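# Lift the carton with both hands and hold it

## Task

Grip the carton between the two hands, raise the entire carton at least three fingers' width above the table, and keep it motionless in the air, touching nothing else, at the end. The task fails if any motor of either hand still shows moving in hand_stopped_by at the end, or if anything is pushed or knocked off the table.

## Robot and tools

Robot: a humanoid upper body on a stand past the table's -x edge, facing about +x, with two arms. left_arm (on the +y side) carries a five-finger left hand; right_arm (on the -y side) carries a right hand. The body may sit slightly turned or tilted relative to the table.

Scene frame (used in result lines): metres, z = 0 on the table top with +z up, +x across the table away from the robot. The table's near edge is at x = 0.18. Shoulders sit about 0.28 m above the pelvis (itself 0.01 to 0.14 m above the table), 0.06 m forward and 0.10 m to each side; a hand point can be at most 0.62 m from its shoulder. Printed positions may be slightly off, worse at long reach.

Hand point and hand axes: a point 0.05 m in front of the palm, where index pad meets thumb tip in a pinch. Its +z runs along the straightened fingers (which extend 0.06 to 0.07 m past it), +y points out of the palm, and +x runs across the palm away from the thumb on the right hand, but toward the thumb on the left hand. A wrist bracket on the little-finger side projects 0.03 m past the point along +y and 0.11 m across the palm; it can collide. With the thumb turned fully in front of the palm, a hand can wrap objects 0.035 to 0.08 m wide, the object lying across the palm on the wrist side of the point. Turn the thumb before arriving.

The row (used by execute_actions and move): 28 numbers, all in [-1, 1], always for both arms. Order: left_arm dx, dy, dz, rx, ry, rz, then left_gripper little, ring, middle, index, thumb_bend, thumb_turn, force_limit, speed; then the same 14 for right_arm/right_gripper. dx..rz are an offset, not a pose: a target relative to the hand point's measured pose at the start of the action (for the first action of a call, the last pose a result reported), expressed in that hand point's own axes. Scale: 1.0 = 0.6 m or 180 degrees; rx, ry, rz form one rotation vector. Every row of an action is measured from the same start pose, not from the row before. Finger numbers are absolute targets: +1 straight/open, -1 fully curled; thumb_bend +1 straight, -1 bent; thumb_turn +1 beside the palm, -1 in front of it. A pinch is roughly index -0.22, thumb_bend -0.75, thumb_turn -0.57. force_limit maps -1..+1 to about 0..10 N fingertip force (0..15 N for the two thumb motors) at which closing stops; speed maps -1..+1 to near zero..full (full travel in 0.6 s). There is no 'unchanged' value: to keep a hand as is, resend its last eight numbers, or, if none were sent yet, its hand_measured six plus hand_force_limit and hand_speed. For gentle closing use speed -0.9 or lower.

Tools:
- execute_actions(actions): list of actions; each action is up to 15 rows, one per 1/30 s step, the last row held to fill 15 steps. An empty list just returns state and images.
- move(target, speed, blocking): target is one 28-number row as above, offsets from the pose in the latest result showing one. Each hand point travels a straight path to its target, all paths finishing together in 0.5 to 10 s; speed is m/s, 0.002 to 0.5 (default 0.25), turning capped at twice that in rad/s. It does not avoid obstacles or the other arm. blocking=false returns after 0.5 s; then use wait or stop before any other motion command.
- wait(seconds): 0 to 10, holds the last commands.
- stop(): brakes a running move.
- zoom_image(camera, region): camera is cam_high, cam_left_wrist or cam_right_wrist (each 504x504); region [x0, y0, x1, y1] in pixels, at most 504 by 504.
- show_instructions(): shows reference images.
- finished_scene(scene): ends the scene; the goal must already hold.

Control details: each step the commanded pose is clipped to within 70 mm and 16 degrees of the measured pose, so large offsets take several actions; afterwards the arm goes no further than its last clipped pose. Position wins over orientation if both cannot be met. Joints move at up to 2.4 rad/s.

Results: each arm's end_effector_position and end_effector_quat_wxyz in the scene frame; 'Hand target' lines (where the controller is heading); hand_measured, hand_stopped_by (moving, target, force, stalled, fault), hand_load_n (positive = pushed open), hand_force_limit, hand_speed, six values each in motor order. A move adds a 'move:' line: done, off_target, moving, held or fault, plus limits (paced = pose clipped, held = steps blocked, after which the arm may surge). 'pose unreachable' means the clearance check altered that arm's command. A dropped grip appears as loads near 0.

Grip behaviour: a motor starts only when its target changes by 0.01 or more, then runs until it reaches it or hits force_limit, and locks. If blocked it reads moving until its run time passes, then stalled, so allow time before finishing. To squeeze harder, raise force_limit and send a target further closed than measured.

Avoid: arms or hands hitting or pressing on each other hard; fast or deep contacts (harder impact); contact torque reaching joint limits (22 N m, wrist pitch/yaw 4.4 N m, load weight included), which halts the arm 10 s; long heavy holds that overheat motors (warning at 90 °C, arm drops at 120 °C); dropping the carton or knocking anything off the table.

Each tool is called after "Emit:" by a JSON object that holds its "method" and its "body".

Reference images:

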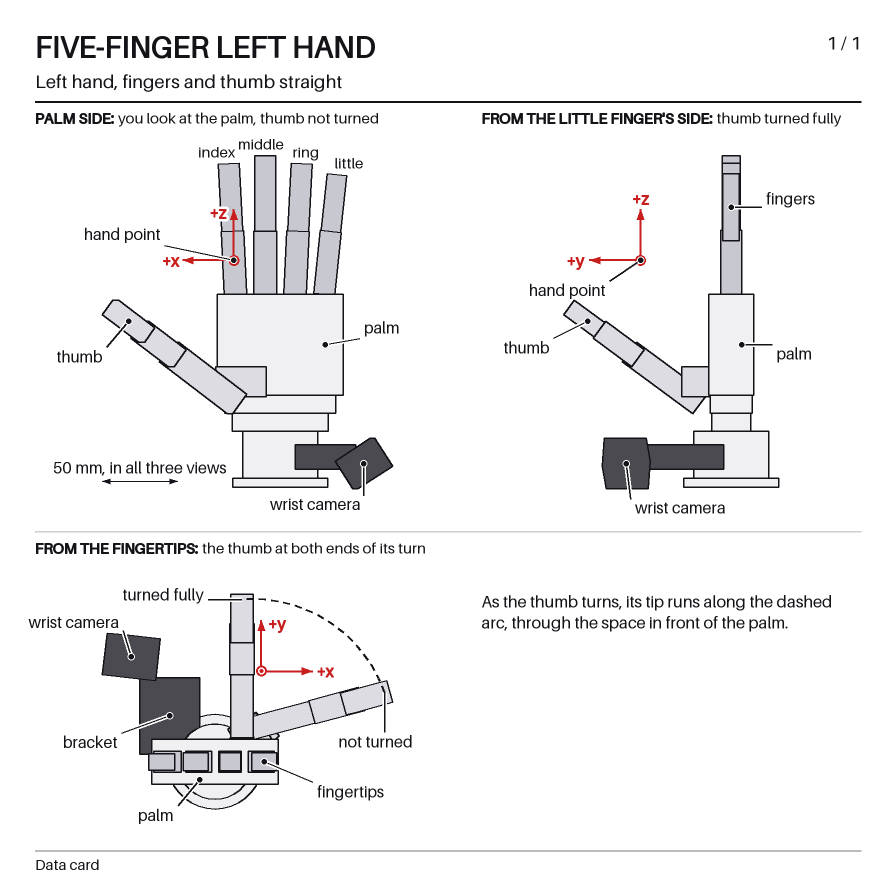

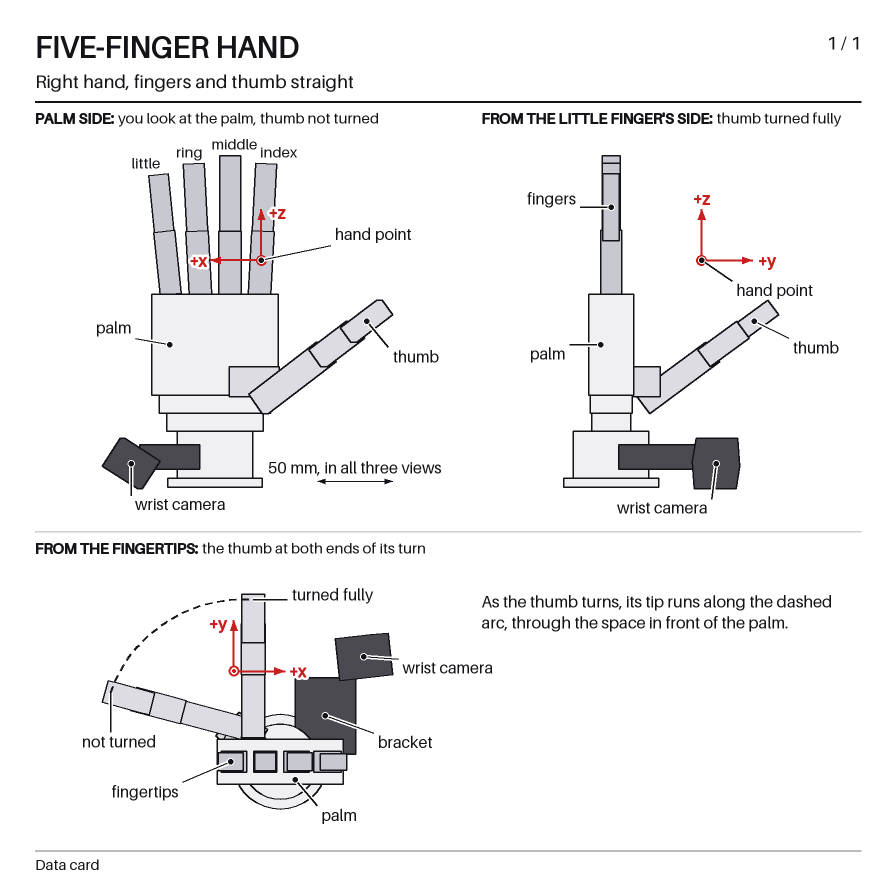

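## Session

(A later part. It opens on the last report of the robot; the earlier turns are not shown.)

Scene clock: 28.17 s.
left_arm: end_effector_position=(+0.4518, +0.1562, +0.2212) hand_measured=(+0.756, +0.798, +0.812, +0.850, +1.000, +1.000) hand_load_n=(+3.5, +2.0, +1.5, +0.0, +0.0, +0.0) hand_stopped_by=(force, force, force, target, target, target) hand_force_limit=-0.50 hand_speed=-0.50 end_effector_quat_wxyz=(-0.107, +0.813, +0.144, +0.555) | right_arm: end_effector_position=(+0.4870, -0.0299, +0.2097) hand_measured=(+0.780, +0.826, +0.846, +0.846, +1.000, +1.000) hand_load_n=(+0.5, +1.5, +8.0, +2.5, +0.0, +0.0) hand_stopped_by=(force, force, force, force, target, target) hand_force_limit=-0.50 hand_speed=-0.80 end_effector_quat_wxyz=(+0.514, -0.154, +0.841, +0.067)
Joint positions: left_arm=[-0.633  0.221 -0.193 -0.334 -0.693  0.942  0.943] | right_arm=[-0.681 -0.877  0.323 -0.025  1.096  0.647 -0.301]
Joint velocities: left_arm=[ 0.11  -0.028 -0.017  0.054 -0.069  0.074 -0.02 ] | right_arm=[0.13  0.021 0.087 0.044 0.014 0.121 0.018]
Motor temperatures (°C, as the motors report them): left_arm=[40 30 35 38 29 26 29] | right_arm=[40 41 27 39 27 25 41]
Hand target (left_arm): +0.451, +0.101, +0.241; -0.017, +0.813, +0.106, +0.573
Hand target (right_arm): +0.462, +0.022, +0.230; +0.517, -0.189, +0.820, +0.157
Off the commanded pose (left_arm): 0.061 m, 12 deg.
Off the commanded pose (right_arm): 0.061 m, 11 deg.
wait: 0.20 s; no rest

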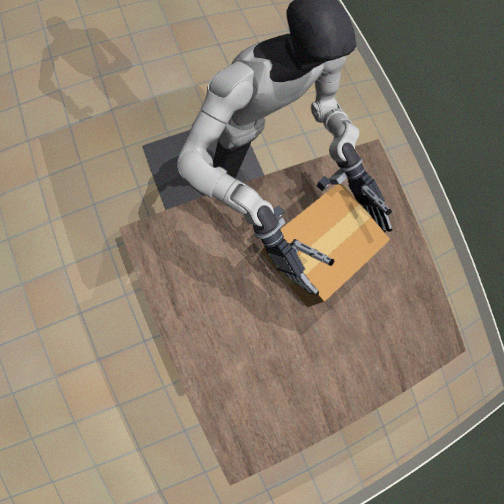

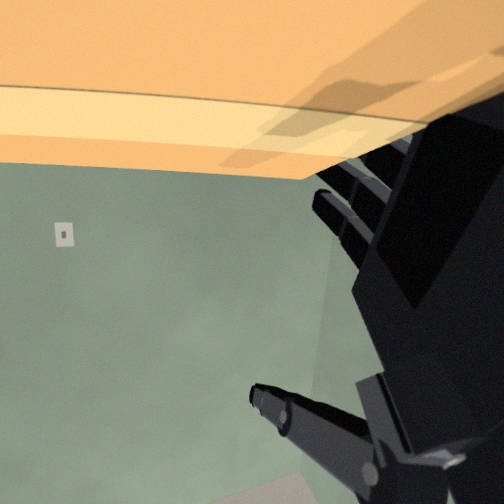

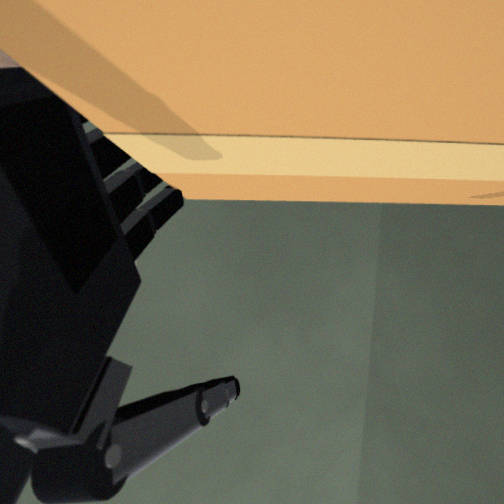

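Emit:
{"method": "execute_actions", "body": {"actions": []}}

Emit:
{"method": "zoom_image", "body": {"camera": "cam_high", "region": [230, 140, 400, 310]}}

Scene clock: 28.23 s.
left_arm: end_effector_position=(+0.4510, +0.1552, +0.2172) hand_measured=(+0.756, +0.798, +0.812, +0.850, +1.000, +1.000) hand_load_n=(+3.5, +1.5, +1.5, +0.0, +0.0, +0.0) hand_stopped_by=(force, force, force, target, target, target) hand_force_limit=-0.50 hand_speed=-0.50 end_effector_quat_wxyz=(-0.107, +0.816, +0.142, +0.550) | right_arm: end_effector_position=(+0.4850, -0.0309, +0.2032) hand_measured=(+0.780, +0.826, +0.846, +0.846, +1.000, +1.000) hand_load_n=(+0.0, +1.5, +8.5, +2.0, +0.0, +0.0) hand_stopped_by=(force, force, force, force, target, target) hand_force_limit=-0.50 hand_speed=-0.80 end_effector_quat_wxyz=(+0.507, -0.156, +0.845, +0.065)
Joint positions: left_arm=[-0.629  0.221 -0.194 -0.331 -0.695  0.946  0.942] | right_arm=[-0.674 -0.876  0.327 -0.022  1.096  0.653 -0.3  ]
Joint velocities: left_arm=[ 0.049  0.005 -0.034  0.037 -0.032  0.05  -0.019] | right_arm=[0.086 0.009 0.051 0.008 0.005 0.067 0.01 ]
Motor temperatures (°C, as the motors report them): left_arm=[40 30 35 38 29 26 29] | right_arm=[40 41 27 39 27 25 41]
Hand target (left_arm): +0.451, +0.101, +0.241; -0.017, +0.813, +0.106, +0.573
Hand target (right_arm): +0.462, +0.022, +0.230; +0.517, -0.189, +0.820, +0.157
Off the commanded pose (left_arm): 0.061 m, 12 deg.
Off the commanded pose (right_arm): 0.063 m, 12 deg.

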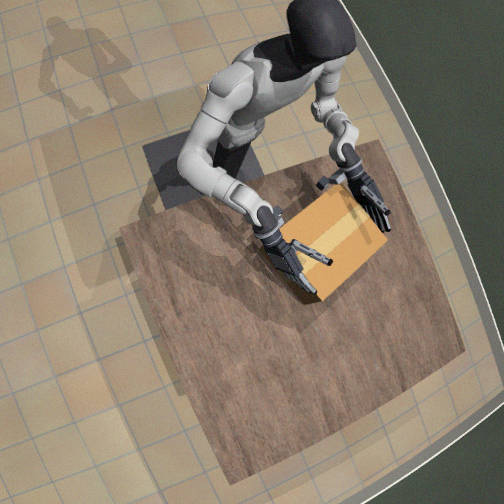

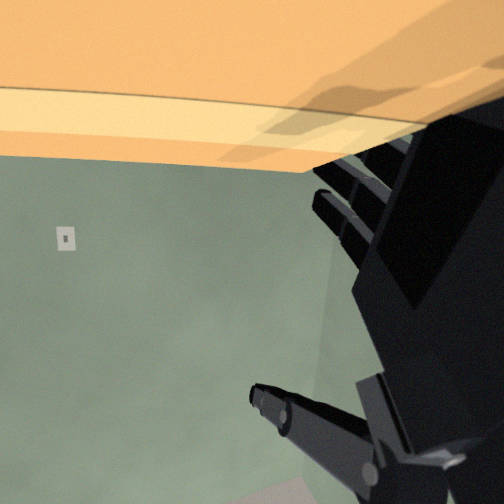

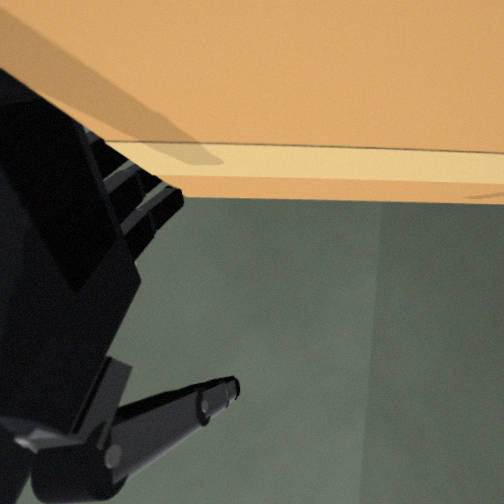

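Region (230, 140, 400, 310) of cam_high's 504x504 image, scaled by 2.965, with more detail than that image has.

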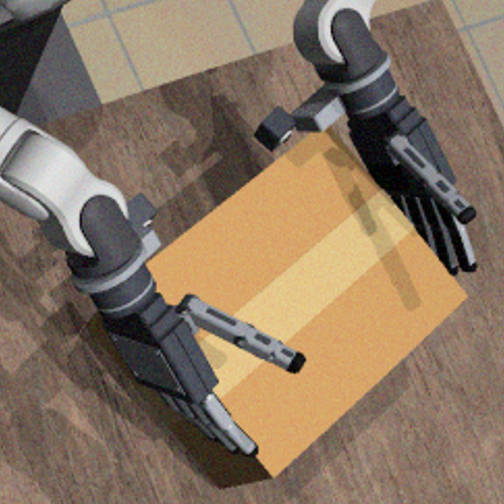

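Emit:
{"method": "execute_actions", "body": {"actions": [[[0.025,0.085,-0.04,-0.06,0,-0.009,0.5,0.5,0.5,0.85,1,1,-0.5,-0.5,-0.03,0.09,-0.03,-0.058,0,0.008,0.5,0.5,0.5,0.5,1,1,-0.5,-0.8],[0.02,0.085,-0.038,-0.06,0,-0.009,0.5,0.5,0.5,0.85,1,1,-0.5,-0.5,-0.025,0.09,-0.027,-0.058,0,0.008,0.5,0.5,0.5,0.5,1,1,-0.5,-0.8],[0.015,0.085,-0.036,-0.06,0,-0.009,0.5,0.5,0.5,0.85,1,1,-0.5,-0.5,-0.02,0.09,-0.024,-0.058,0,0.008,0.5,0.5,0.5,0.5,1,1,-0.5,-0.8],[0.01,0.08,-0.034,-0.056,0,-0.009,0.5,0.5,0.5,0.85,1,1,-0.5,-0.5,-0.015,0.085,-0.021,-0.054,0,0.008,0.5,0.5,0.5,0.5,1,1,-0.5,-0.8],[0.005,0.075,-0.032,-0.052,0,-0.009,0.5,0.5,0.5,0.85,1,1,-0.5,-0.5,-0.01,0.08,-0.018,-0.05,0,0.008,0.5,0.5,0.5,0.5,1,1,-0.5,-0.8],[0,0.07,-0.03,-0.048,0,-0.009,0.5,0.5,0.5,0.85,1,1,-0.5,-0.5,-0.005,0.072,-0.015,-0.046,0,0.008,0.5,0.5,0.5,0.5,1,1,-0.5,-0.8],[-0.005,0.06,-0.03,-0.042,0,-0.009,0.5,0.5,0.5,0.85,1,1,-0.5,-0.5,0,0.062,-0.013,-0.04,0,0.008,0.5,0.5,0.5,0.5,1,1,-0.5,-0.8],[-0.01,0.05,-0.03,-0.036,0,-0.009,0.5,0.5,0.5,0.85,1,1,-0.5,-0.5,0.005,0.05,-0.012,-0.035,0,0.008,0.5,0.5,0.5,0.5,1,1,-0.5,-0.8],[-0.013,0.038,-0.03,-0.03,0,-0.009,0.5,0.5,0.5,0.85,1,1,-0.5,-0.5,0.009,0.038,-0.012,-0.03,0,0.008,0.5,0.5,0.5,0.5,1,1,-0.5,-0.8],[-0.016,0.026,-0.031,-0.024,0,-0.009,0.5,0.5,0.5,0.85,1,1,-0.5,-0.5,0.012,0.026,-0.012,-0.024,0,0.008,0.5,0.5,0.5,0.5,1,1,-0.5,-0.8],[-0.018,0.014,-0.032,-0.018,0,-0.009,1,1,1,1,1,1,-0.5,0,0.014,0.014,-0.013,-0.018,0,0.008,1,1,1,1,1,1,-0.5,0],[-0.02,0.002,-0.033,-0.012,0,-0.009,1,1,1,1,1,1,-0.5,0,0.015,0.002,-0.014,-0.012,0,0.008,1,1,1,1,1,1,-0.5,0],[-0.022,-0.01,-0.035,-0.008,0,-0.009,1,1,1,1,1,1,-0.5,0,0.016,-0.01,-0.015,-0.008,0,0.008,1,1,1,1,1,1,-0.5,0],[-0.023,-0.02,-0.036,-0.008,0,-0.009,1,1,1,1,1,1,-0.5,0,0.017,-0.02,-0.016,-0.008,0,0.008,1,1,1,1,1,1,-0.5,0],[-0.024,-0.028,-0.037,-0.008,0,-0.009,1,1,1,1,1,1,-0.5,0,0.018,-0.028,-0.017,-0.008,0,0.008,1,1,1,1,1,1,-0.5,0]]]}}

Emit:
{"method": "wait", "body": {"seconds": 0.3}}

Emit:
{"method": "zoom_image", "body": {"camera": "cam_high", "region": [230, 140, 400, 310]}}

Scene clock: 29.73 s.
left_arm: end_effector_position=(+0.4293, +0.1479, +0.2143) hand_measured=(+0.862, +0.904, +0.918, +0.956, +1.000, +1.000) hand_load_n=(+0.0, +0.0, +0.0, +0.0, +0.0, +0.0) hand_stopped_by=(moving, moving, moving, moving, target, target) hand_force_limit=-0.50 hand_speed=0.00 end_effector_quat_wxyz=(-0.084, +0.815, +0.142, +0.556) | right_arm: end_effector_position=(+0.4757, -0.0367, +0.2008) hand_measured=(+0.882, +0.930, +0.948, +0.950, +1.000, +1.000) hand_load_n=(+0.0, +0.0, +0.0, +0.0, +0.0, +0.0) hand_stopped_by=(moving, moving, moving, moving, target, target) hand_force_limit=-0.50 hand_speed=0.00 end_effector_quat_wxyz=(+0.505, -0.155, +0.845, +0.085)
Joint positions: left_arm=[-0.514  0.228 -0.21  -0.459 -0.713  0.93   0.94 ] | right_arm=[-0.607 -0.905  0.303 -0.044  1.11   0.613 -0.246]
Joint velocities: left_arm=[ 0.565  0.233  0.132 -0.649 -0.319  0.238 -0.09 ] | right_arm=[ 0.371 -0.224 -0.04   0.129  0.02  -0.098  0.514]
Motor temperatures (°C, as the motors report them): left_arm=[40 30 35 38 29 26 30] | right_arm=[41 41 28 40 27 25 41]
Hand target (left_arm): +0.422, +0.160, +0.213; -0.091, +0.815, +0.143, +0.555
Hand target (right_arm): +0.478, -0.051, +0.200; +0.505, -0.151, +0.846, +0.081
Off the commanded pose (left_arm): 0.017 m, 1 deg.
Off the commanded pose (right_arm): 0.015 m, 1 deg.

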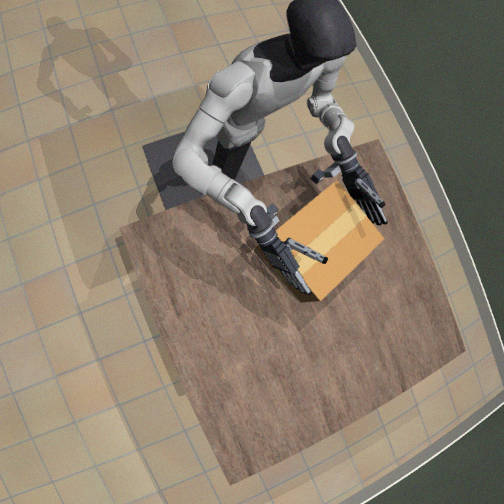

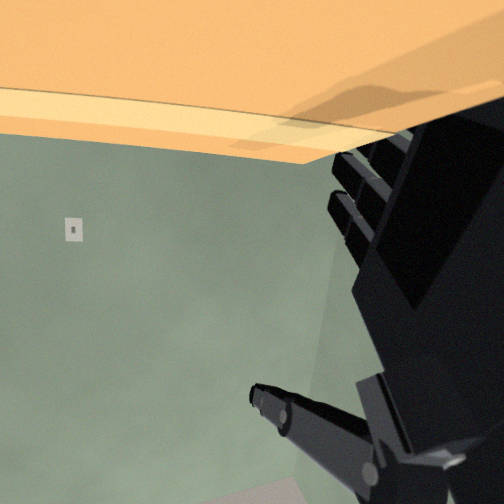

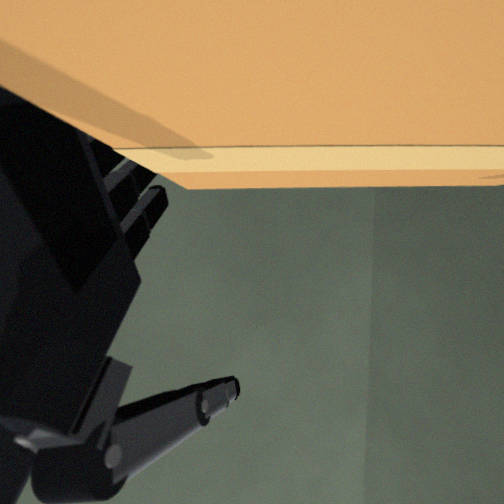

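Scene clock: 30.03 s.
left_arm: end_effector_position=(+0.4221, +0.1631, +0.2119) hand_measured=(+1.000, +1.000, +1.000, +1.000, +1.000, +1.000) hand_load_n=(+0.0, +0.0, +0.0, +0.0, +0.0, +0.0) hand_stopped_by=(target, target, target, target, target, target) hand_force_limit=-0.50 hand_speed=0.00 end_effector_quat_wxyz=(-0.096, +0.814, +0.145, +0.554) | right_arm: end_effector_position=(+0.4783, -0.0526, +0.1991) hand_measured=(+1.000, +1.000, +1.000, +1.000, +1.000, +1.000) hand_load_n=(+0.0, +0.0, +0.0, +0.0, +0.0, +0.0) hand_stopped_by=(target, target, target, target, target, target) hand_force_limit=-0.50 hand_speed=0.00 end_effector_quat_wxyz=(+0.503, -0.150, +0.848, +0.078)
Joint positions: left_arm=[-0.474  0.268 -0.179 -0.5   -0.727  0.942  0.932] | right_arm=[-0.586 -0.94   0.287 -0.017  1.11   0.599 -0.207]
Joint velocities: left_arm=[ 0.009  0.003 -0.017 -0.005  0.     0.     0.   ] | right_arm=[ 0.011  0.002 -0.006 -0.008  0.     0.     0.001]
Motor temperatures (°C, as the motors report them): left_arm=[40 30 35 38 29 26 30] | right_arm=[41 41 28 40 27 25 41]
Hand target (left_arm): +0.422, +0.160, +0.213; -0.091, +0.815, +0.143, +0.555
Hand target (right_arm): +0.478, -0.051, +0.200; +0.505, -0.151, +0.846, +0.081
Off the commanded pose (left_arm): 0.002 m, 1 deg.
Off the commanded pose (right_arm): 0.001 m, 1 deg.
wait: 0.30 s; no rest

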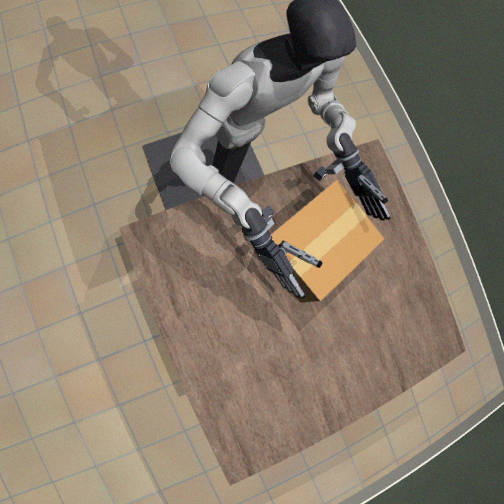

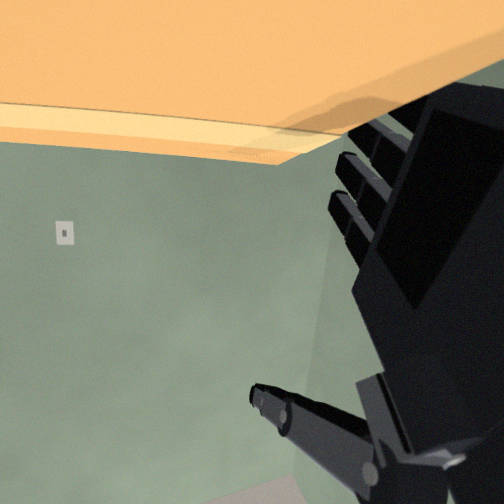

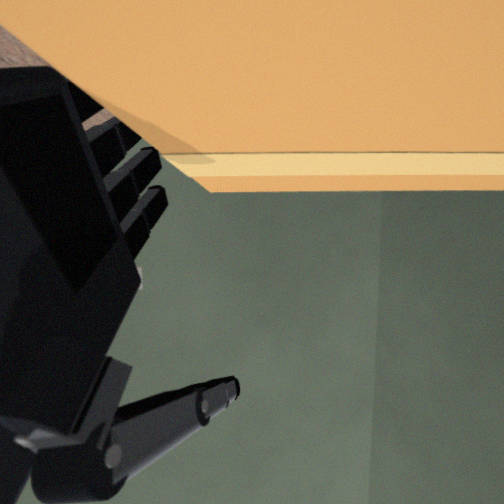

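Region (230, 140, 400, 310) of cam_high's 504x504 image, scaled by 2.965, with more detail than that image has.

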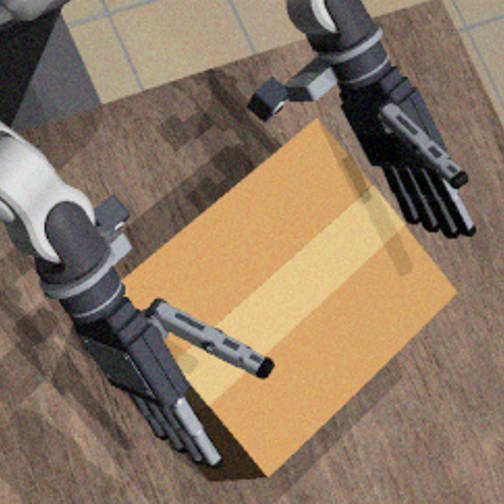

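Emit:
{"method": "move", "body": {"target": [-0.085,0.01,0.026,0.002,0.0215,0.005,1,1,1,1,1,1,-0.5,0,0.058,0.006,0.032,0.013,-0.0475,0.004,1,1,1,1,1,1,-0.5,0], "speed": 0.1}}

Scene clock: 31.60 s.
left_arm: end_effector_position=(+0.4193, +0.1583, +0.1577) hand_measured=(+1.000, +1.000, +1.000, +1.000, +1.000, +1.000) hand_load_n=(+0.0, +0.0, +0.0, +0.0, +0.0, +0.0) hand_stopped_by=(target, target, target, target, target, target) hand_force_limit=-0.50 hand_speed=0.00 end_effector_quat_wxyz=(-0.110, +0.796, +0.137, +0.579) | right_arm: end_effector_position=(+0.4801, -0.0553, +0.1587) hand_measured=(+1.000, +1.000, +1.000, +1.000, +1.000, +1.000) hand_load_n=(+0.0, +0.0, +0.0, +0.0, +0.0, +0.0) hand_stopped_by=(target, target, target, target, target, target) hand_force_limit=-0.50 hand_speed=0.00 end_effector_quat_wxyz=(+0.566, -0.119, +0.812, +0.073)
Joint positions: left_arm=[-0.328  0.29  -0.373 -0.226 -0.475  0.466  0.768] | right_arm=[-0.463 -0.743  0.37   0.175  0.86   0.187 -0.155]
Joint velocities: left_arm=[ 0.    -0.008 -0.009 -0.006  0.005 -0.012  0.   ] | right_arm=[-0.009 -0.005  0.     0.003  0.008 -0.012  0.   ]
Motor temperatures (°C, as the motors report them): left_arm=[40 30 35 38 29 26 29] | right_arm=[41 41 28 39 27 25 39]
Hand target (left_arm): +0.420, +0.157, +0.158; -0.110, +0.796, +0.135, +0.580
Hand target (right_arm): +0.480, -0.055, +0.159; +0.567, -0.121, +0.812, +0.072
Off the commanded pose (left_arm): 0.003 m, 0 deg.
Off the commanded pose (right_arm): 0.006 m, 1 deg.
move: off_target (right_arm)

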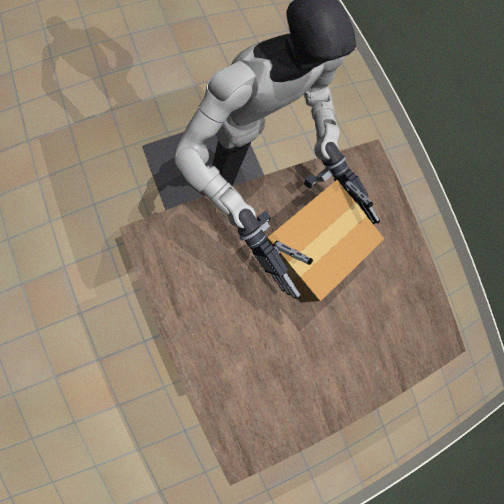

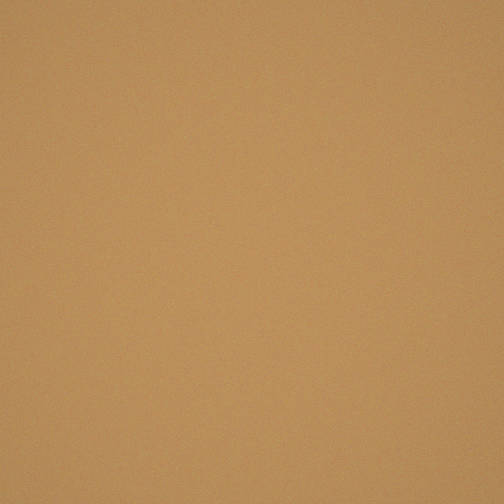

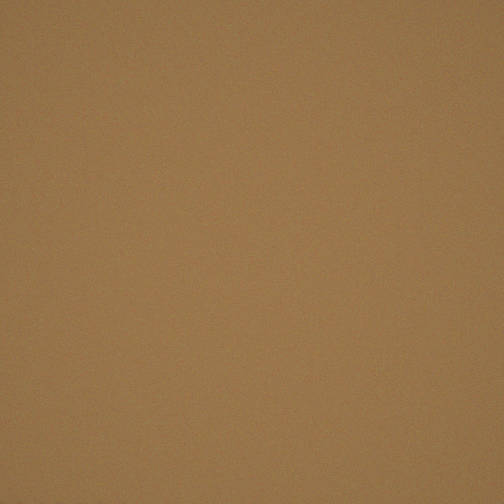

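Emit:
{"method": "move", "body": {"target": [0.004,0.118,-0.03,-0.057,-0.007,-0.01,0.86,0.9,0.9,0.9,1,1,-0.65,-0.5,0,0.132,-0.023,-0.065,-0.001,0.008,0.86,0.9,0.92,0.92,1,1,-0.65,-0.5], "speed": 0.08}}

Emit:
{"method": "execute_actions", "body": {"actions": [[[0.002,0.097,-0.037,-0.057,-0.007,-0.013,0.6,0.6,0.6,0.6,1,1,-0.65,-0.8,0,0.108,-0.023,-0.061,-0.001,0.01,0.6,0.6,0.6,0.6,1,1,-0.65,-0.8]]]}}

Scene clock: 33.40 s.
left_arm: end_effector_position=(+0.4246, +0.1440, +0.1579) hand_measured=(+0.860, +0.900, +0.900, +0.900, +1.000, +1.000) hand_load_n=(+0.0, +0.0, +0.0, +0.0, +0.0, +0.0) hand_stopped_by=(target, target, target, target, target, target) hand_force_limit=-0.65 hand_speed=-0.50 end_effector_quat_wxyz=(-0.109, +0.798, +0.130, +0.578) | right_arm: end_effector_position=(+0.4734, -0.0420, +0.1592) hand_measured=(+0.860, +0.900, +0.920, +0.920, +1.000, +1.000) hand_load_n=(+0.0, +0.0, +0.0, +0.0, +0.0, +0.0) hand_stopped_by=(target, target, target, target, target, target) hand_force_limit=-0.65 hand_speed=-0.50 end_effector_quat_wxyz=(+0.564, -0.127, +0.812, +0.079)
Joint positions: left_arm=[-0.369  0.265 -0.415 -0.194 -0.475  0.47   0.804] | right_arm=[-0.46  -0.74   0.394  0.123  0.864  0.204 -0.19 ]
Joint velocities: left_arm=[-0.006 -0.008 -0.008  0.002 -0.009  0.     0.003] | right_arm=[ 0.006 -0.006  0.006 -0.006  0.002  0.    -0.007]
Motor temperatures (°C, as the motors report them): left_arm=[40 30 35 38 29 26 28] | right_arm=[41 41 28 39 27 24 38]
Hand target (left_arm): +0.424, +0.088, +0.166; -0.028, +0.808, +0.099, +0.581
Hand target (right_arm): +0.443, +0.013, +0.163; +0.550, -0.166, +0.802, +0.162
Off the commanded pose (left_arm): 0.058 m, 10 deg.
Off the commanded pose (right_arm): 0.066 m, 11 deg.
move: off_target (left_arm, right_arm)

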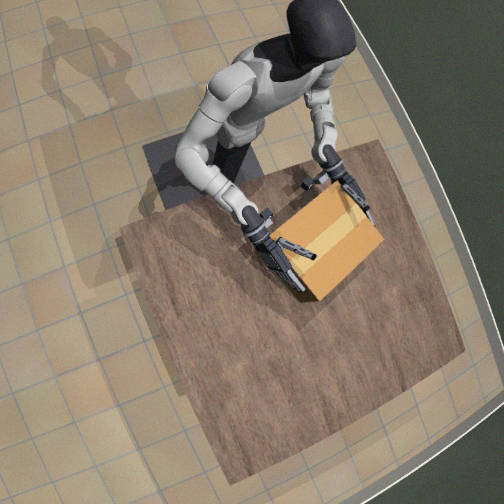

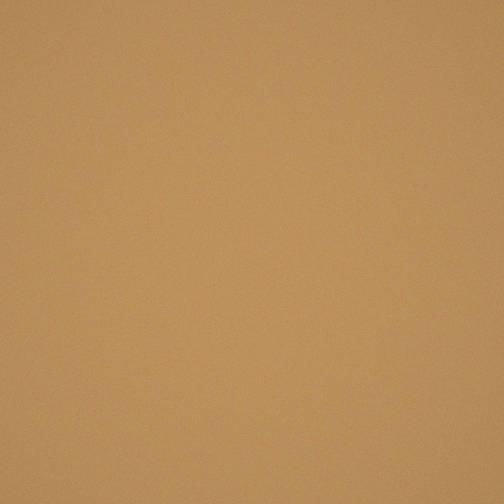

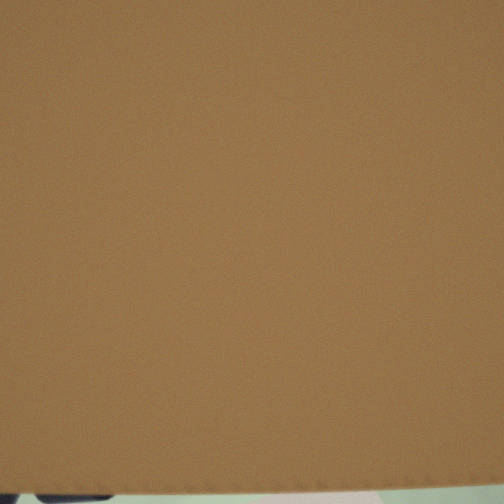

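Scene clock: 33.90 s.
left_arm: end_effector_position=(+0.4227, +0.1416, +0.1572) hand_measured=(+0.784, +0.812, +0.836, +0.824, +1.000, +1.000) hand_load_n=(+1.5, +2.0, +1.0, +1.5, +0.0, +0.0) hand_stopped_by=(force, force, force, force, target, target) hand_force_limit=-0.65 hand_speed=-0.80 end_effector_quat_wxyz=(-0.112, +0.799, +0.128, +0.577) | right_arm: end_effector_position=(+0.4706, -0.0448, +0.1588) hand_measured=(+0.806, +0.846, +0.878, +0.888, +1.000, +1.000) hand_load_n=(+1.5, +2.0, +2.0, +1.0, +0.0, +0.0) hand_stopped_by=(force, force, force, force, target, target) hand_force_limit=-0.65 hand_speed=-0.80 end_effector_quat_wxyz=(+0.562, -0.131, +0.813, +0.075)
Joint positions: left_arm=[-0.367  0.266 -0.429 -0.203 -0.476  0.475  0.821] | right_arm=[-0.448 -0.763  0.4    0.102  0.876  0.207 -0.199]
Joint velocities: left_arm=[-0.009 -0.005  0.002 -0.003  0.018  0.     0.003] | right_arm=[ 0.006 -0.011 -0.003  0.005  0.009  0.    -0.005]
Motor temperatures (°C, as the motors report them): left_arm=[40 30 35 38 29 26 28] | right_arm=[41 41 28 39 27 24 38]
Hand target (left_arm): +0.420, +0.084, +0.167; -0.025, +0.808, +0.096, +0.580
Hand target (right_arm): +0.440, +0.012, +0.165; +0.549, -0.169, +0.802, +0.165
Off the commanded pose (left_arm): 0.060 m, 11 deg.
Off the commanded pose (right_arm): 0.067 m, 11 deg.

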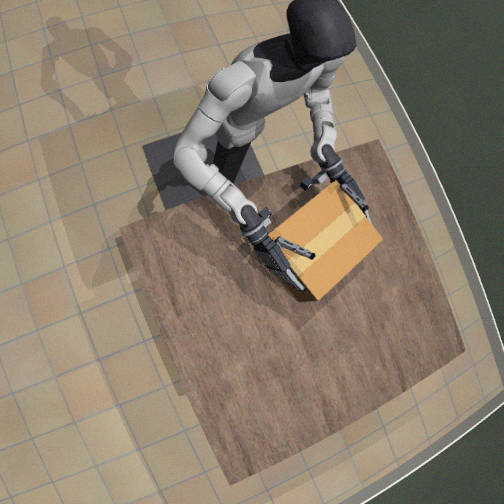

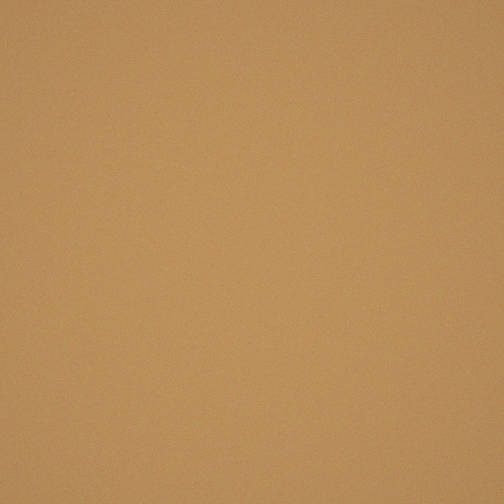

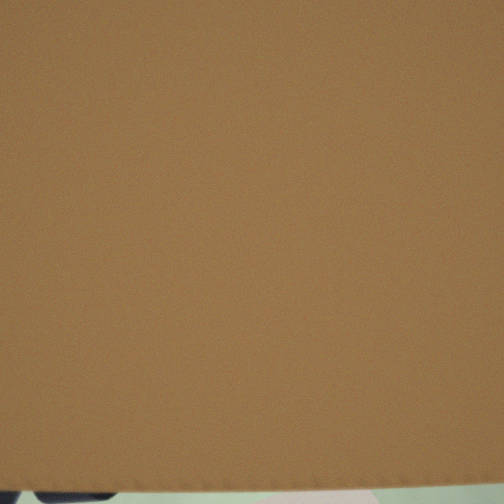

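Emit:
{"method": "execute_actions", "body": {"actions": [[[0.004,0.094,-0.035,-0.058,-0.006,-0.013,0.6,0.6,0.6,0.6,1,1,-0.65,-0.8,-0.002,0.108,-0.02,-0.062,-0.002,0.01,0.6,0.6,0.6,0.6,1,1,-0.65,-0.8],[0.007,0.094,-0.036,-0.058,-0.005,-0.013,0.6,0.6,0.6,0.6,1,1,-0.65,-0.8,-0.005,0.108,-0.021,-0.062,-0.003,0.01,0.6,0.6,0.6,0.6,1,1,-0.65,-0.8],[0.01,0.094,-0.036,-0.058,-0.004,-0.013,0.6,0.6,0.6,0.6,1,1,-0.65,-0.8,-0.008,0.108,-0.021,-0.062,-0.004,0.01,0.6,0.6,0.6,0.6,1,1,-0.65,-0.8],[0.013,0.094,-0.037,-0.058,-0.003,-0.013,0.6,0.6,0.6,0.6,1,1,-0.65,-0.8,-0.011,0.108,-0.022,-0.062,-0.005,0.01,0.6,0.6,0.6,0.6,1,1,-0.65,-0.8],[0.016,0.094,-0.037,-0.058,-0.002,-0.013,0.6,0.6,0.6,0.6,1,1,-0.65,-0.8,-0.014,0.108,-0.022,-0.062,-0.006,0.01,0.6,0.6,0.6,0.6,1,1,-0.65,-0.8],[0.019,0.094,-0.038,-0.058,-0.001,-0.013,0.6,0.6,0.6,0.6,1,1,-0.65,-0.8,-0.017,0.108,-0.023,-0.062,-0.007,0.01,0.6,0.6,0.6,0.6,1,1,-0.65,-0.8],[0.022,0.094,-0.038,-0.058,0,-0.013,0.6,0.6,0.6,0.6,1,1,-0.65,-0.8,-0.02,0.108,-0.023,-0.062,-0.008,0.01,0.6,0.6,0.6,0.6,1,1,-0.65,-0.8],[0.025,0.094,-0.039,-0.058,0.002,-0.013,0.6,0.6,0.6,0.6,1,1,-0.65,-0.8,-0.023,0.108,-0.024,-0.062,-0.009,0.01,0.6,0.6,0.6,0.6,1,1,-0.65,-0.8],[0.028,0.094,-0.039,-0.058,0.003,-0.013,0.6,0.6,0.6,0.6,1,1,-0.65,-0.8,-0.026,0.108,-0.024,-0.062,-0.01,0.01,0.6,0.6,0.6,0.6,1,1,-0.65,-0.8],[0.031,0.094,-0.04,-0.058,0.005,-0.013,0.6,0.6,0.6,0.6,1,1,-0.65,-0.8,-0.029,0.108,-0.025,-0.062,-0.011,0.01,0.6,0.6,0.6,0.6,1,1,-0.65,-0.8],[0.034,0.094,-0.04,-0.058,0.006,-0.013,0.6,0.6,0.6,0.6,1,1,-0.65,-0.8,-0.032,0.108,-0.025,-0.062,-0.012,0.01,0.6,0.6,0.6,0.6,1,1,-0.65,-0.8],[0.037,0.094,-0.041,-0.058,0.008,-0.013,0.6,0.6,0.6,0.6,1,1,-0.65,-0.8,-0.035,0.108,-0.026,-0.062,-0.013,0.01,0.6,0.6,0.6,0.6,1,1,-0.65,-0.8],[0.04,0.094,-0.041,-0.058,0.009,-0.013,0.6,0.6,0.6,0.6,1,1,-0.65,-0.8,-0.038,0.108,-0.026,-0.062,-0.014,0.01,0.6,0.6,0.6,0.6,1,1,-0.65,-0.8],[0.043,0.094,-0.042,-0.058,0.011,-0.013,0.6,0.6,0.6,0.6,1,1,-0.65,-0.8,-0.041,0.108,-0.027,-0.062,-0.015,0.01,0.6,0.6,0.6,0.6,1,1,-0.65,-0.8],[0.046,0.094,-0.042,-0.058,0.012,-0.013,0.6,0.6,0.6,0.6,1,1,-0.65,-0.8,-0.044,0.108,-0.027,-0.062,-0.016,0.01,0.6,0.6,0.6,0.6,1,1,-0.65,-0.8]]]}}

Emit:
{"method": "wait", "body": {"seconds": 0.4}}

Scene clock: 35.07 s.
left_arm: end_effector_position=(+0.4231, +0.1398, +0.1727) hand_measured=(+0.784, +0.812, +0.836, +0.824, +1.000, +1.000) hand_load_n=(+2.5, +3.0, +1.5, +1.5, +0.0, +0.0) hand_stopped_by=(force, force, force, force, target, target) hand_force_limit=-0.65 hand_speed=-0.80 end_effector_quat_wxyz=(-0.109, +0.791, +0.128, +0.588) | right_arm: end_effector_position=(+0.4677, -0.0466, +0.1628) hand_measured=(+0.806, +0.846, +0.878, +0.888, +1.000, +1.000) hand_load_n=(+0.0, +1.0, +1.5, +2.0, +0.0, +0.0) hand_stopped_by=(force, force, force, force, target, target) hand_force_limit=-0.65 hand_speed=-0.80 end_effector_quat_wxyz=(+0.556, -0.132, +0.817, +0.075)
Joint positions: left_arm=[-0.379  0.279 -0.432 -0.256 -0.493  0.503  0.845] | right_arm=[-0.439 -0.797  0.395  0.056  0.912  0.238 -0.216]
Joint velocities: left_arm=[-0.264  0.092 -0.012 -0.095  0.012  0.107  0.014] | right_arm=[-0.009 -0.052 -0.183 -0.132  0.19  -0.071 -0.006]
Motor temperatures (°C, as the motors report them): left_arm=[40 30 35 38 29 26 29] | right_arm=[41 41 28 39 27 24 39]
Hand target (left_arm): +0.422, +0.084, +0.190; -0.029, +0.792, +0.088, +0.603
Hand target (right_arm): +0.443, +0.010, +0.187; +0.565, -0.172, +0.790, +0.165
Off the commanded pose (left_arm): 0.060 m, 10 deg.
Off the commanded pose (right_arm): 0.071 m, 12 deg; position clipped at the last step of the last action.

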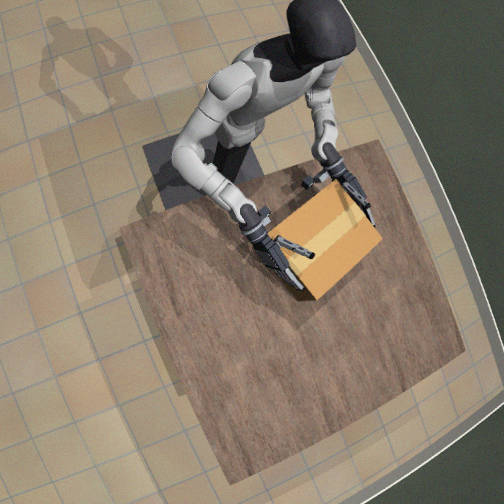

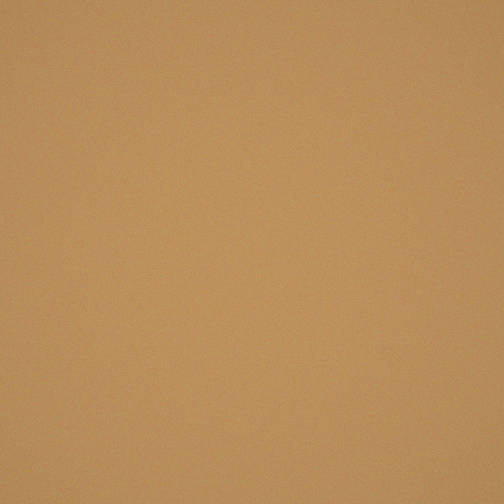

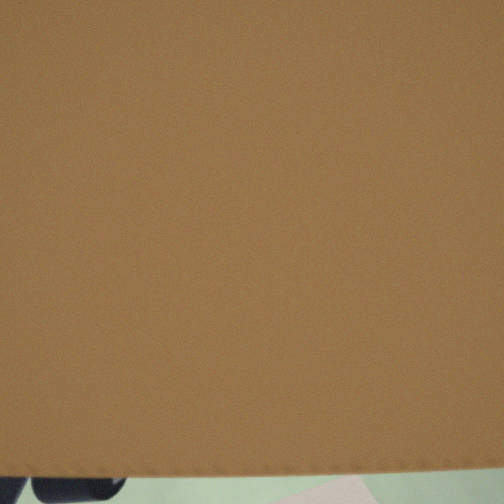

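Scene clock: 35.47 s.
left_arm: end_effector_position=(+0.4257, +0.1400, +0.1837) hand_measured=(+0.784, +0.812, +0.836, +0.824, +1.000, +1.000) hand_load_n=(+2.5, +3.0, +2.0, +2.0, +0.0, +0.0) hand_stopped_by=(force, force, force, force, target, target) hand_force_limit=-0.65 hand_speed=-0.80 end_effector_quat_wxyz=(-0.109, +0.782, +0.131, +0.599) | right_arm: end_effector_position=(+0.4721, -0.0458, +0.1759) hand_measured=(+0.806, +0.846, +0.878, +0.888, +1.000, +1.000) hand_load_n=(+4.5, +3.0, +2.5, +1.0, +0.0, +0.0) hand_stopped_by=(force, force, force, force, target, target) hand_force_limit=-0.65 hand_speed=-0.80 end_effector_quat_wxyz=(+0.571, -0.130, +0.807, +0.078)
Joint positions: left_arm=[-0.395  0.28  -0.433 -0.268 -0.491  0.498  0.856] | right_arm=[-0.451 -0.802  0.383  0.048  0.914  0.227 -0.216]
Joint velocities: left_arm=[ 0.009  0.    -0.002 -0.002 -0.009  0.     0.   ] | right_arm=[ 0.    -0.006  0.008 -0.002  0.003  0.     0.   ]
Motor temperatures (°C, as the motors report them): left_arm=[40 30 35 39 29 26 29] | right_arm=[41 41 28 40 27 25 40]
Hand target (left_arm): +0.422, +0.084, +0.190; -0.029, +0.792, +0.088, +0.603
Hand target (right_arm): +0.443, +0.010, +0.187; +0.565, -0.172, +0.790, +0.165
Off the commanded pose (left_arm): 0.058 m, 10 deg.
Off the commanded pose (right_arm): 0.068 m, 11 deg; position clipped at the last step of the last action.
wait: 0.40 s; at rest by 0.33 s

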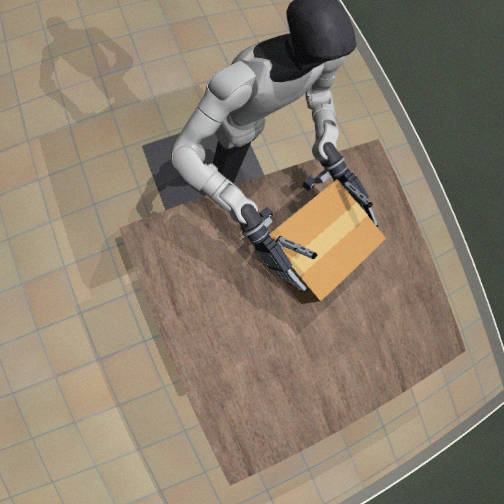

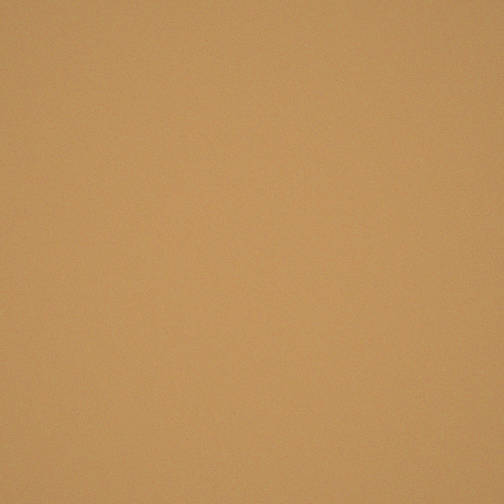

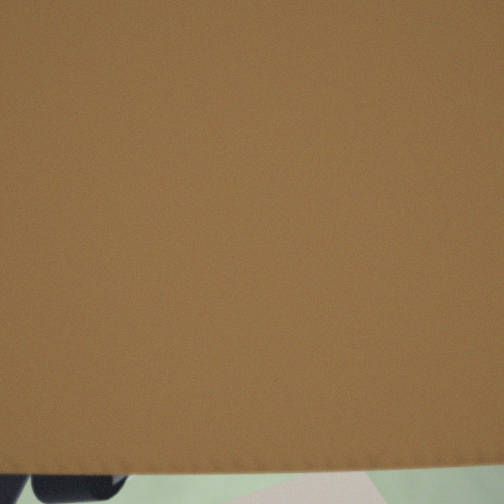

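Emit:
{"method": "execute_actions", "body": {"actions": [[[0.003,0.092,-0.038,-0.057,-0.0055,-0.0085,0.6,0.6,0.6,0.6,1,1,-0.65,-0.8,-0.014,0.107,-0.022,-0.061,-0.008,0.009,0.6,0.6,0.6,0.6,1,1,-0.65,-0.8],[0.005,0.092,-0.038,-0.057,-0.005,-0.0085,0.6,0.6,0.6,0.6,1,1,-0.65,-0.8,-0.016,0.107,-0.022,-0.061,-0.0085,0.009,0.6,0.6,0.6,0.6,1,1,-0.65,-0.8],[0.008,0.092,-0.038,-0.057,-0.0045,-0.0085,0.6,0.6,0.6,0.6,1,1,-0.65,-0.8,-0.019,0.107,-0.022,-0.061,-0.009,0.009,0.6,0.6,0.6,0.6,1,1,-0.65,-0.8],[0.012,0.092,-0.038,-0.057,-0.004,-0.0085,0.6,0.6,0.6,0.6,1,1,-0.65,-0.8,-0.023,0.107,-0.023,-0.061,-0.0095,0.009,0.6,0.6,0.6,0.6,1,1,-0.65,-0.8],[0.016,0.092,-0.038,-0.057,-0.0035,-0.0085,0.6,0.6,0.6,0.6,1,1,-0.65,-0.8,-0.027,0.107,-0.023,-0.061,-0.01,0.009,0.6,0.6,0.6,0.6,1,1,-0.65,-0.8],[0.021,0.092,-0.038,-0.057,-0.003,-0.0085,0.6,0.6,0.6,0.6,1,1,-0.65,-0.8,-0.032,0.107,-0.023,-0.061,-0.0105,0.009,0.6,0.6,0.6,0.6,1,1,-0.65,-0.8],[0.026,0.092,-0.038,-0.057,-0.002,-0.0085,0.6,0.6,0.6,0.6,1,1,-0.65,-0.8,-0.037,0.107,-0.024,-0.061,-0.0115,0.009,0.6,0.6,0.6,0.6,1,1,-0.65,-0.8],[0.031,0.092,-0.038,-0.057,-0.0015,-0.0085,0.6,0.6,0.6,0.6,1,1,-0.65,-0.8,-0.042,0.107,-0.024,-0.061,-0.012,0.009,0.6,0.6,0.6,0.6,1,1,-0.65,-0.8],[0.036,0.092,-0.038,-0.057,-0.0005,-0.0085,0.6,0.6,0.6,0.6,1,1,-0.65,-0.8,-0.047,0.107,-0.024,-0.061,-0.013,0.009,0.6,0.6,0.6,0.6,1,1,-0.65,-0.8],[0.041,0.092,-0.038,-0.057,0,-0.0085,0.6,0.6,0.6,0.6,1,1,-0.65,-0.8,-0.052,0.107,-0.025,-0.061,-0.0135,0.009,0.6,0.6,0.6,0.6,1,1,-0.65,-0.8],[0.045,0.092,-0.038,-0.057,0.0005,-0.0085,0.6,0.6,0.6,0.6,1,1,-0.65,-0.8,-0.056,0.107,-0.025,-0.061,-0.014,0.009,0.6,0.6,0.6,0.6,1,1,-0.65,-0.8],[0.049,0.092,-0.038,-0.057,0.001,-0.0085,0.6,0.6,0.6,0.6,1,1,-0.65,-0.8,-0.06,0.107,-0.025,-0.061,-0.0145,0.009,0.6,0.6,0.6,0.6,1,1,-0.65,-0.8],[0.052,0.092,-0.038,-0.057,0.0015,-0.0085,0.6,0.6,0.6,0.6,1,1,-0.65,-0.8,-0.063,0.107,-0.026,-0.061,-0.015,0.009,0.6,0.6,0.6,0.6,1,1,-0.65,-0.8],[0.054,0.092,-0.038,-0.057,0.002,-0.0085,0.6,0.6,0.6,0.6,1,1,-0.65,-0.8,-0.065,0.107,-0.026,-0.061,-0.0155,0.009,0.6,0.6,0.6,0.6,1,1,-0.65,-0.8],[0.055,0.092,-0.038,-0.057,0.0025,-0.0085,0.6,0.6,0.6,0.6,1,1,-0.65,-0.8,-0.066,0.107,-0.026,-0.061,-0.016,0.009,0.6,0.6,0.6,0.6,1,1,-0.65,-0.8]]]}}

Emit:
{"method": "wait", "body": {"seconds": 0.3}}

Scene clock: 36.70 s.
left_arm: end_effector_position=(+0.4298, +0.1413, +0.2137) hand_measured=(+0.784, +0.812, +0.836, +0.824, +1.000, +1.000) hand_load_n=(+1.5, +2.5, +1.5, +2.0, +0.0, +0.0) hand_stopped_by=(force, force, force, force, target, target) hand_force_limit=-0.65 hand_speed=-0.80 end_effector_quat_wxyz=(-0.114, +0.773, +0.132, +0.610) | right_arm: end_effector_position=(+0.4772, -0.0424, +0.2073) hand_measured=(+0.806, +0.846, +0.878, +0.888, +1.000, +1.000) hand_load_n=(+2.0, +2.5, +1.5, +0.0, +0.0, +0.0) hand_stopped_by=(force, force, force, force, target, target) hand_force_limit=-0.65 hand_speed=-0.80 end_effector_quat_wxyz=(+0.583, -0.128, +0.798, +0.082)
Joint positions: left_arm=[-0.46   0.292 -0.407 -0.362 -0.548  0.616  0.924] | right_arm=[-0.49  -0.861  0.359 -0.035  0.989  0.287 -0.263]
Joint velocities: left_arm=[-0.204  0.005  0.074 -0.12  -0.072  0.128  0.099] | right_arm=[-0.173 -0.091 -0.069 -0.106  0.118  0.041 -0.092]
Motor temperatures (°C, as the motors report them): left_arm=[41 30 35 39 29 26 30] | right_arm=[42 41 28 41 27 26 42]
Hand target (left_arm): +0.426, +0.084, +0.222; -0.031, +0.785, +0.086, +0.613
Hand target (right_arm): +0.447, +0.013, +0.218; +0.573, -0.173, +0.783, +0.167
Off the commanded pose (left_arm): 0.059 m, 11 deg.
Off the commanded pose (right_arm): 0.065 m, 11 deg.

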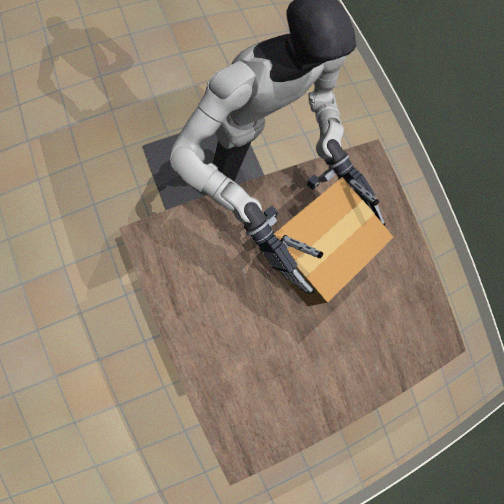

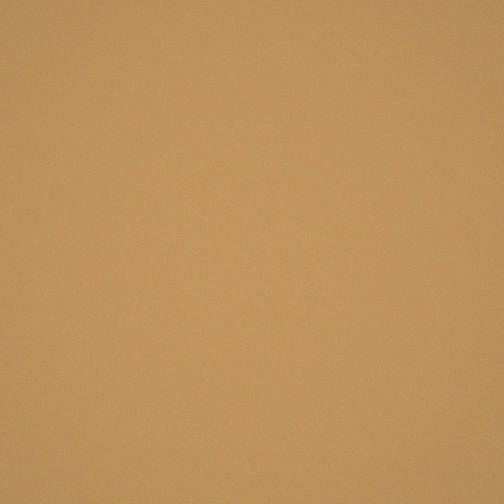

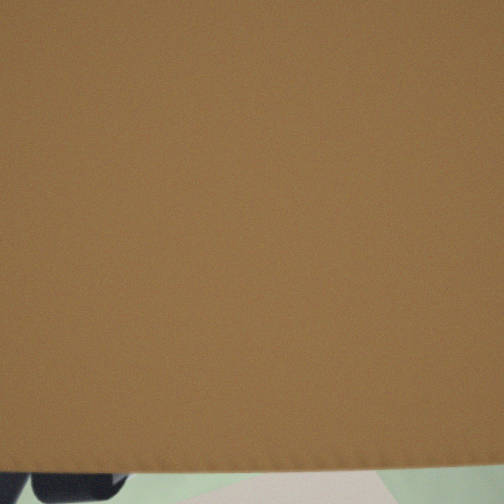

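Scene clock: 37.00 s.
left_arm: end_effector_position=(+0.4306, +0.1414, +0.2170) hand_measured=(+0.784, +0.812, +0.836, +0.824, +1.000, +1.000) hand_load_n=(+1.5, +2.5, +1.5, +2.0, +0.0, +0.0) hand_stopped_by=(force, force, force, force, target, target) hand_force_limit=-0.65 hand_speed=-0.80 end_effector_quat_wxyz=(-0.114, +0.772, +0.133, +0.611) | right_arm: end_effector_position=(+0.4782, -0.0422, +0.2106) hand_measured=(+0.806, +0.846, +0.878, +0.888, +1.000, +1.000) hand_load_n=(+2.0, +2.5, +1.0, +0.0, +0.0, +0.0) hand_stopped_by=(force, force, force, force, target, target) hand_force_limit=-0.65 hand_speed=-0.80 end_effector_quat_wxyz=(+0.584, -0.127, +0.797, +0.082)
Joint positions: left_arm=[-0.469  0.292 -0.403 -0.368 -0.555  0.625  0.93 ] | right_arm=[-0.496 -0.865  0.356 -0.04   0.996  0.292 -0.268]
Joint velocities: left_arm=[ 0.012 -0.003  0.003  0.009 -0.003  0.008  0.   ] | right_arm=[0.011 0.    0.    0.002 0.008 0.008 0.   ]
Motor temperatures (°C, as the motors report them): left_arm=[41 30 35 39 29 26 31] | right_arm=[42 41 28 41 27 26 42]
Hand target (left_arm): +0.426, +0.084, +0.222; -0.031, +0.785, +0.086, +0.613
Hand target (right_arm): +0.447, +0.013, +0.218; +0.573, -0.173, +0.783, +0.167
Off the commanded pose (left_arm): 0.059 m, 11 deg.
Off the commanded pose (right_arm): 0.064 m, 11 deg.
wait: 0.30 s; no rest

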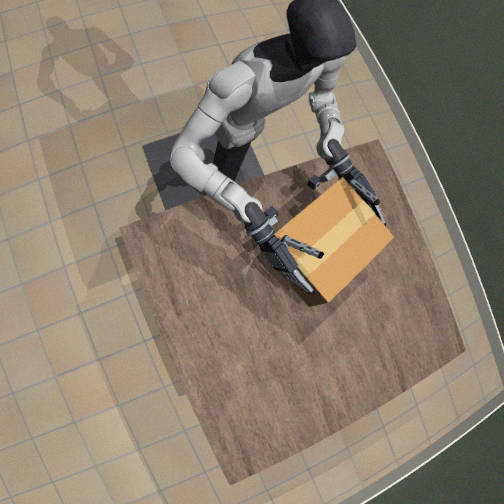

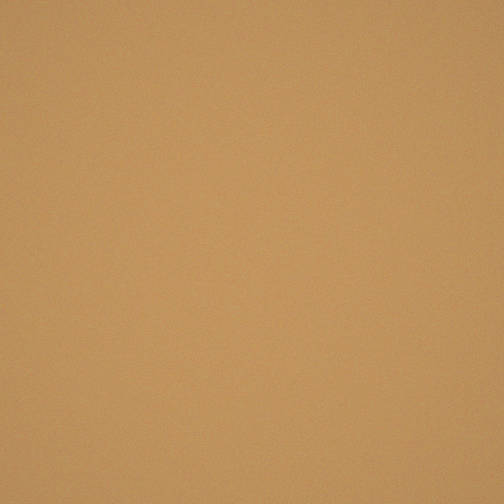

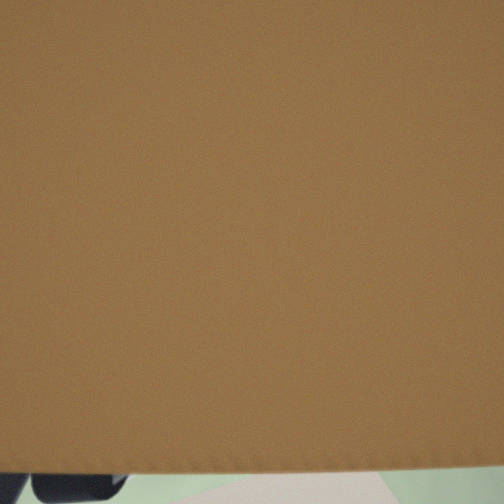

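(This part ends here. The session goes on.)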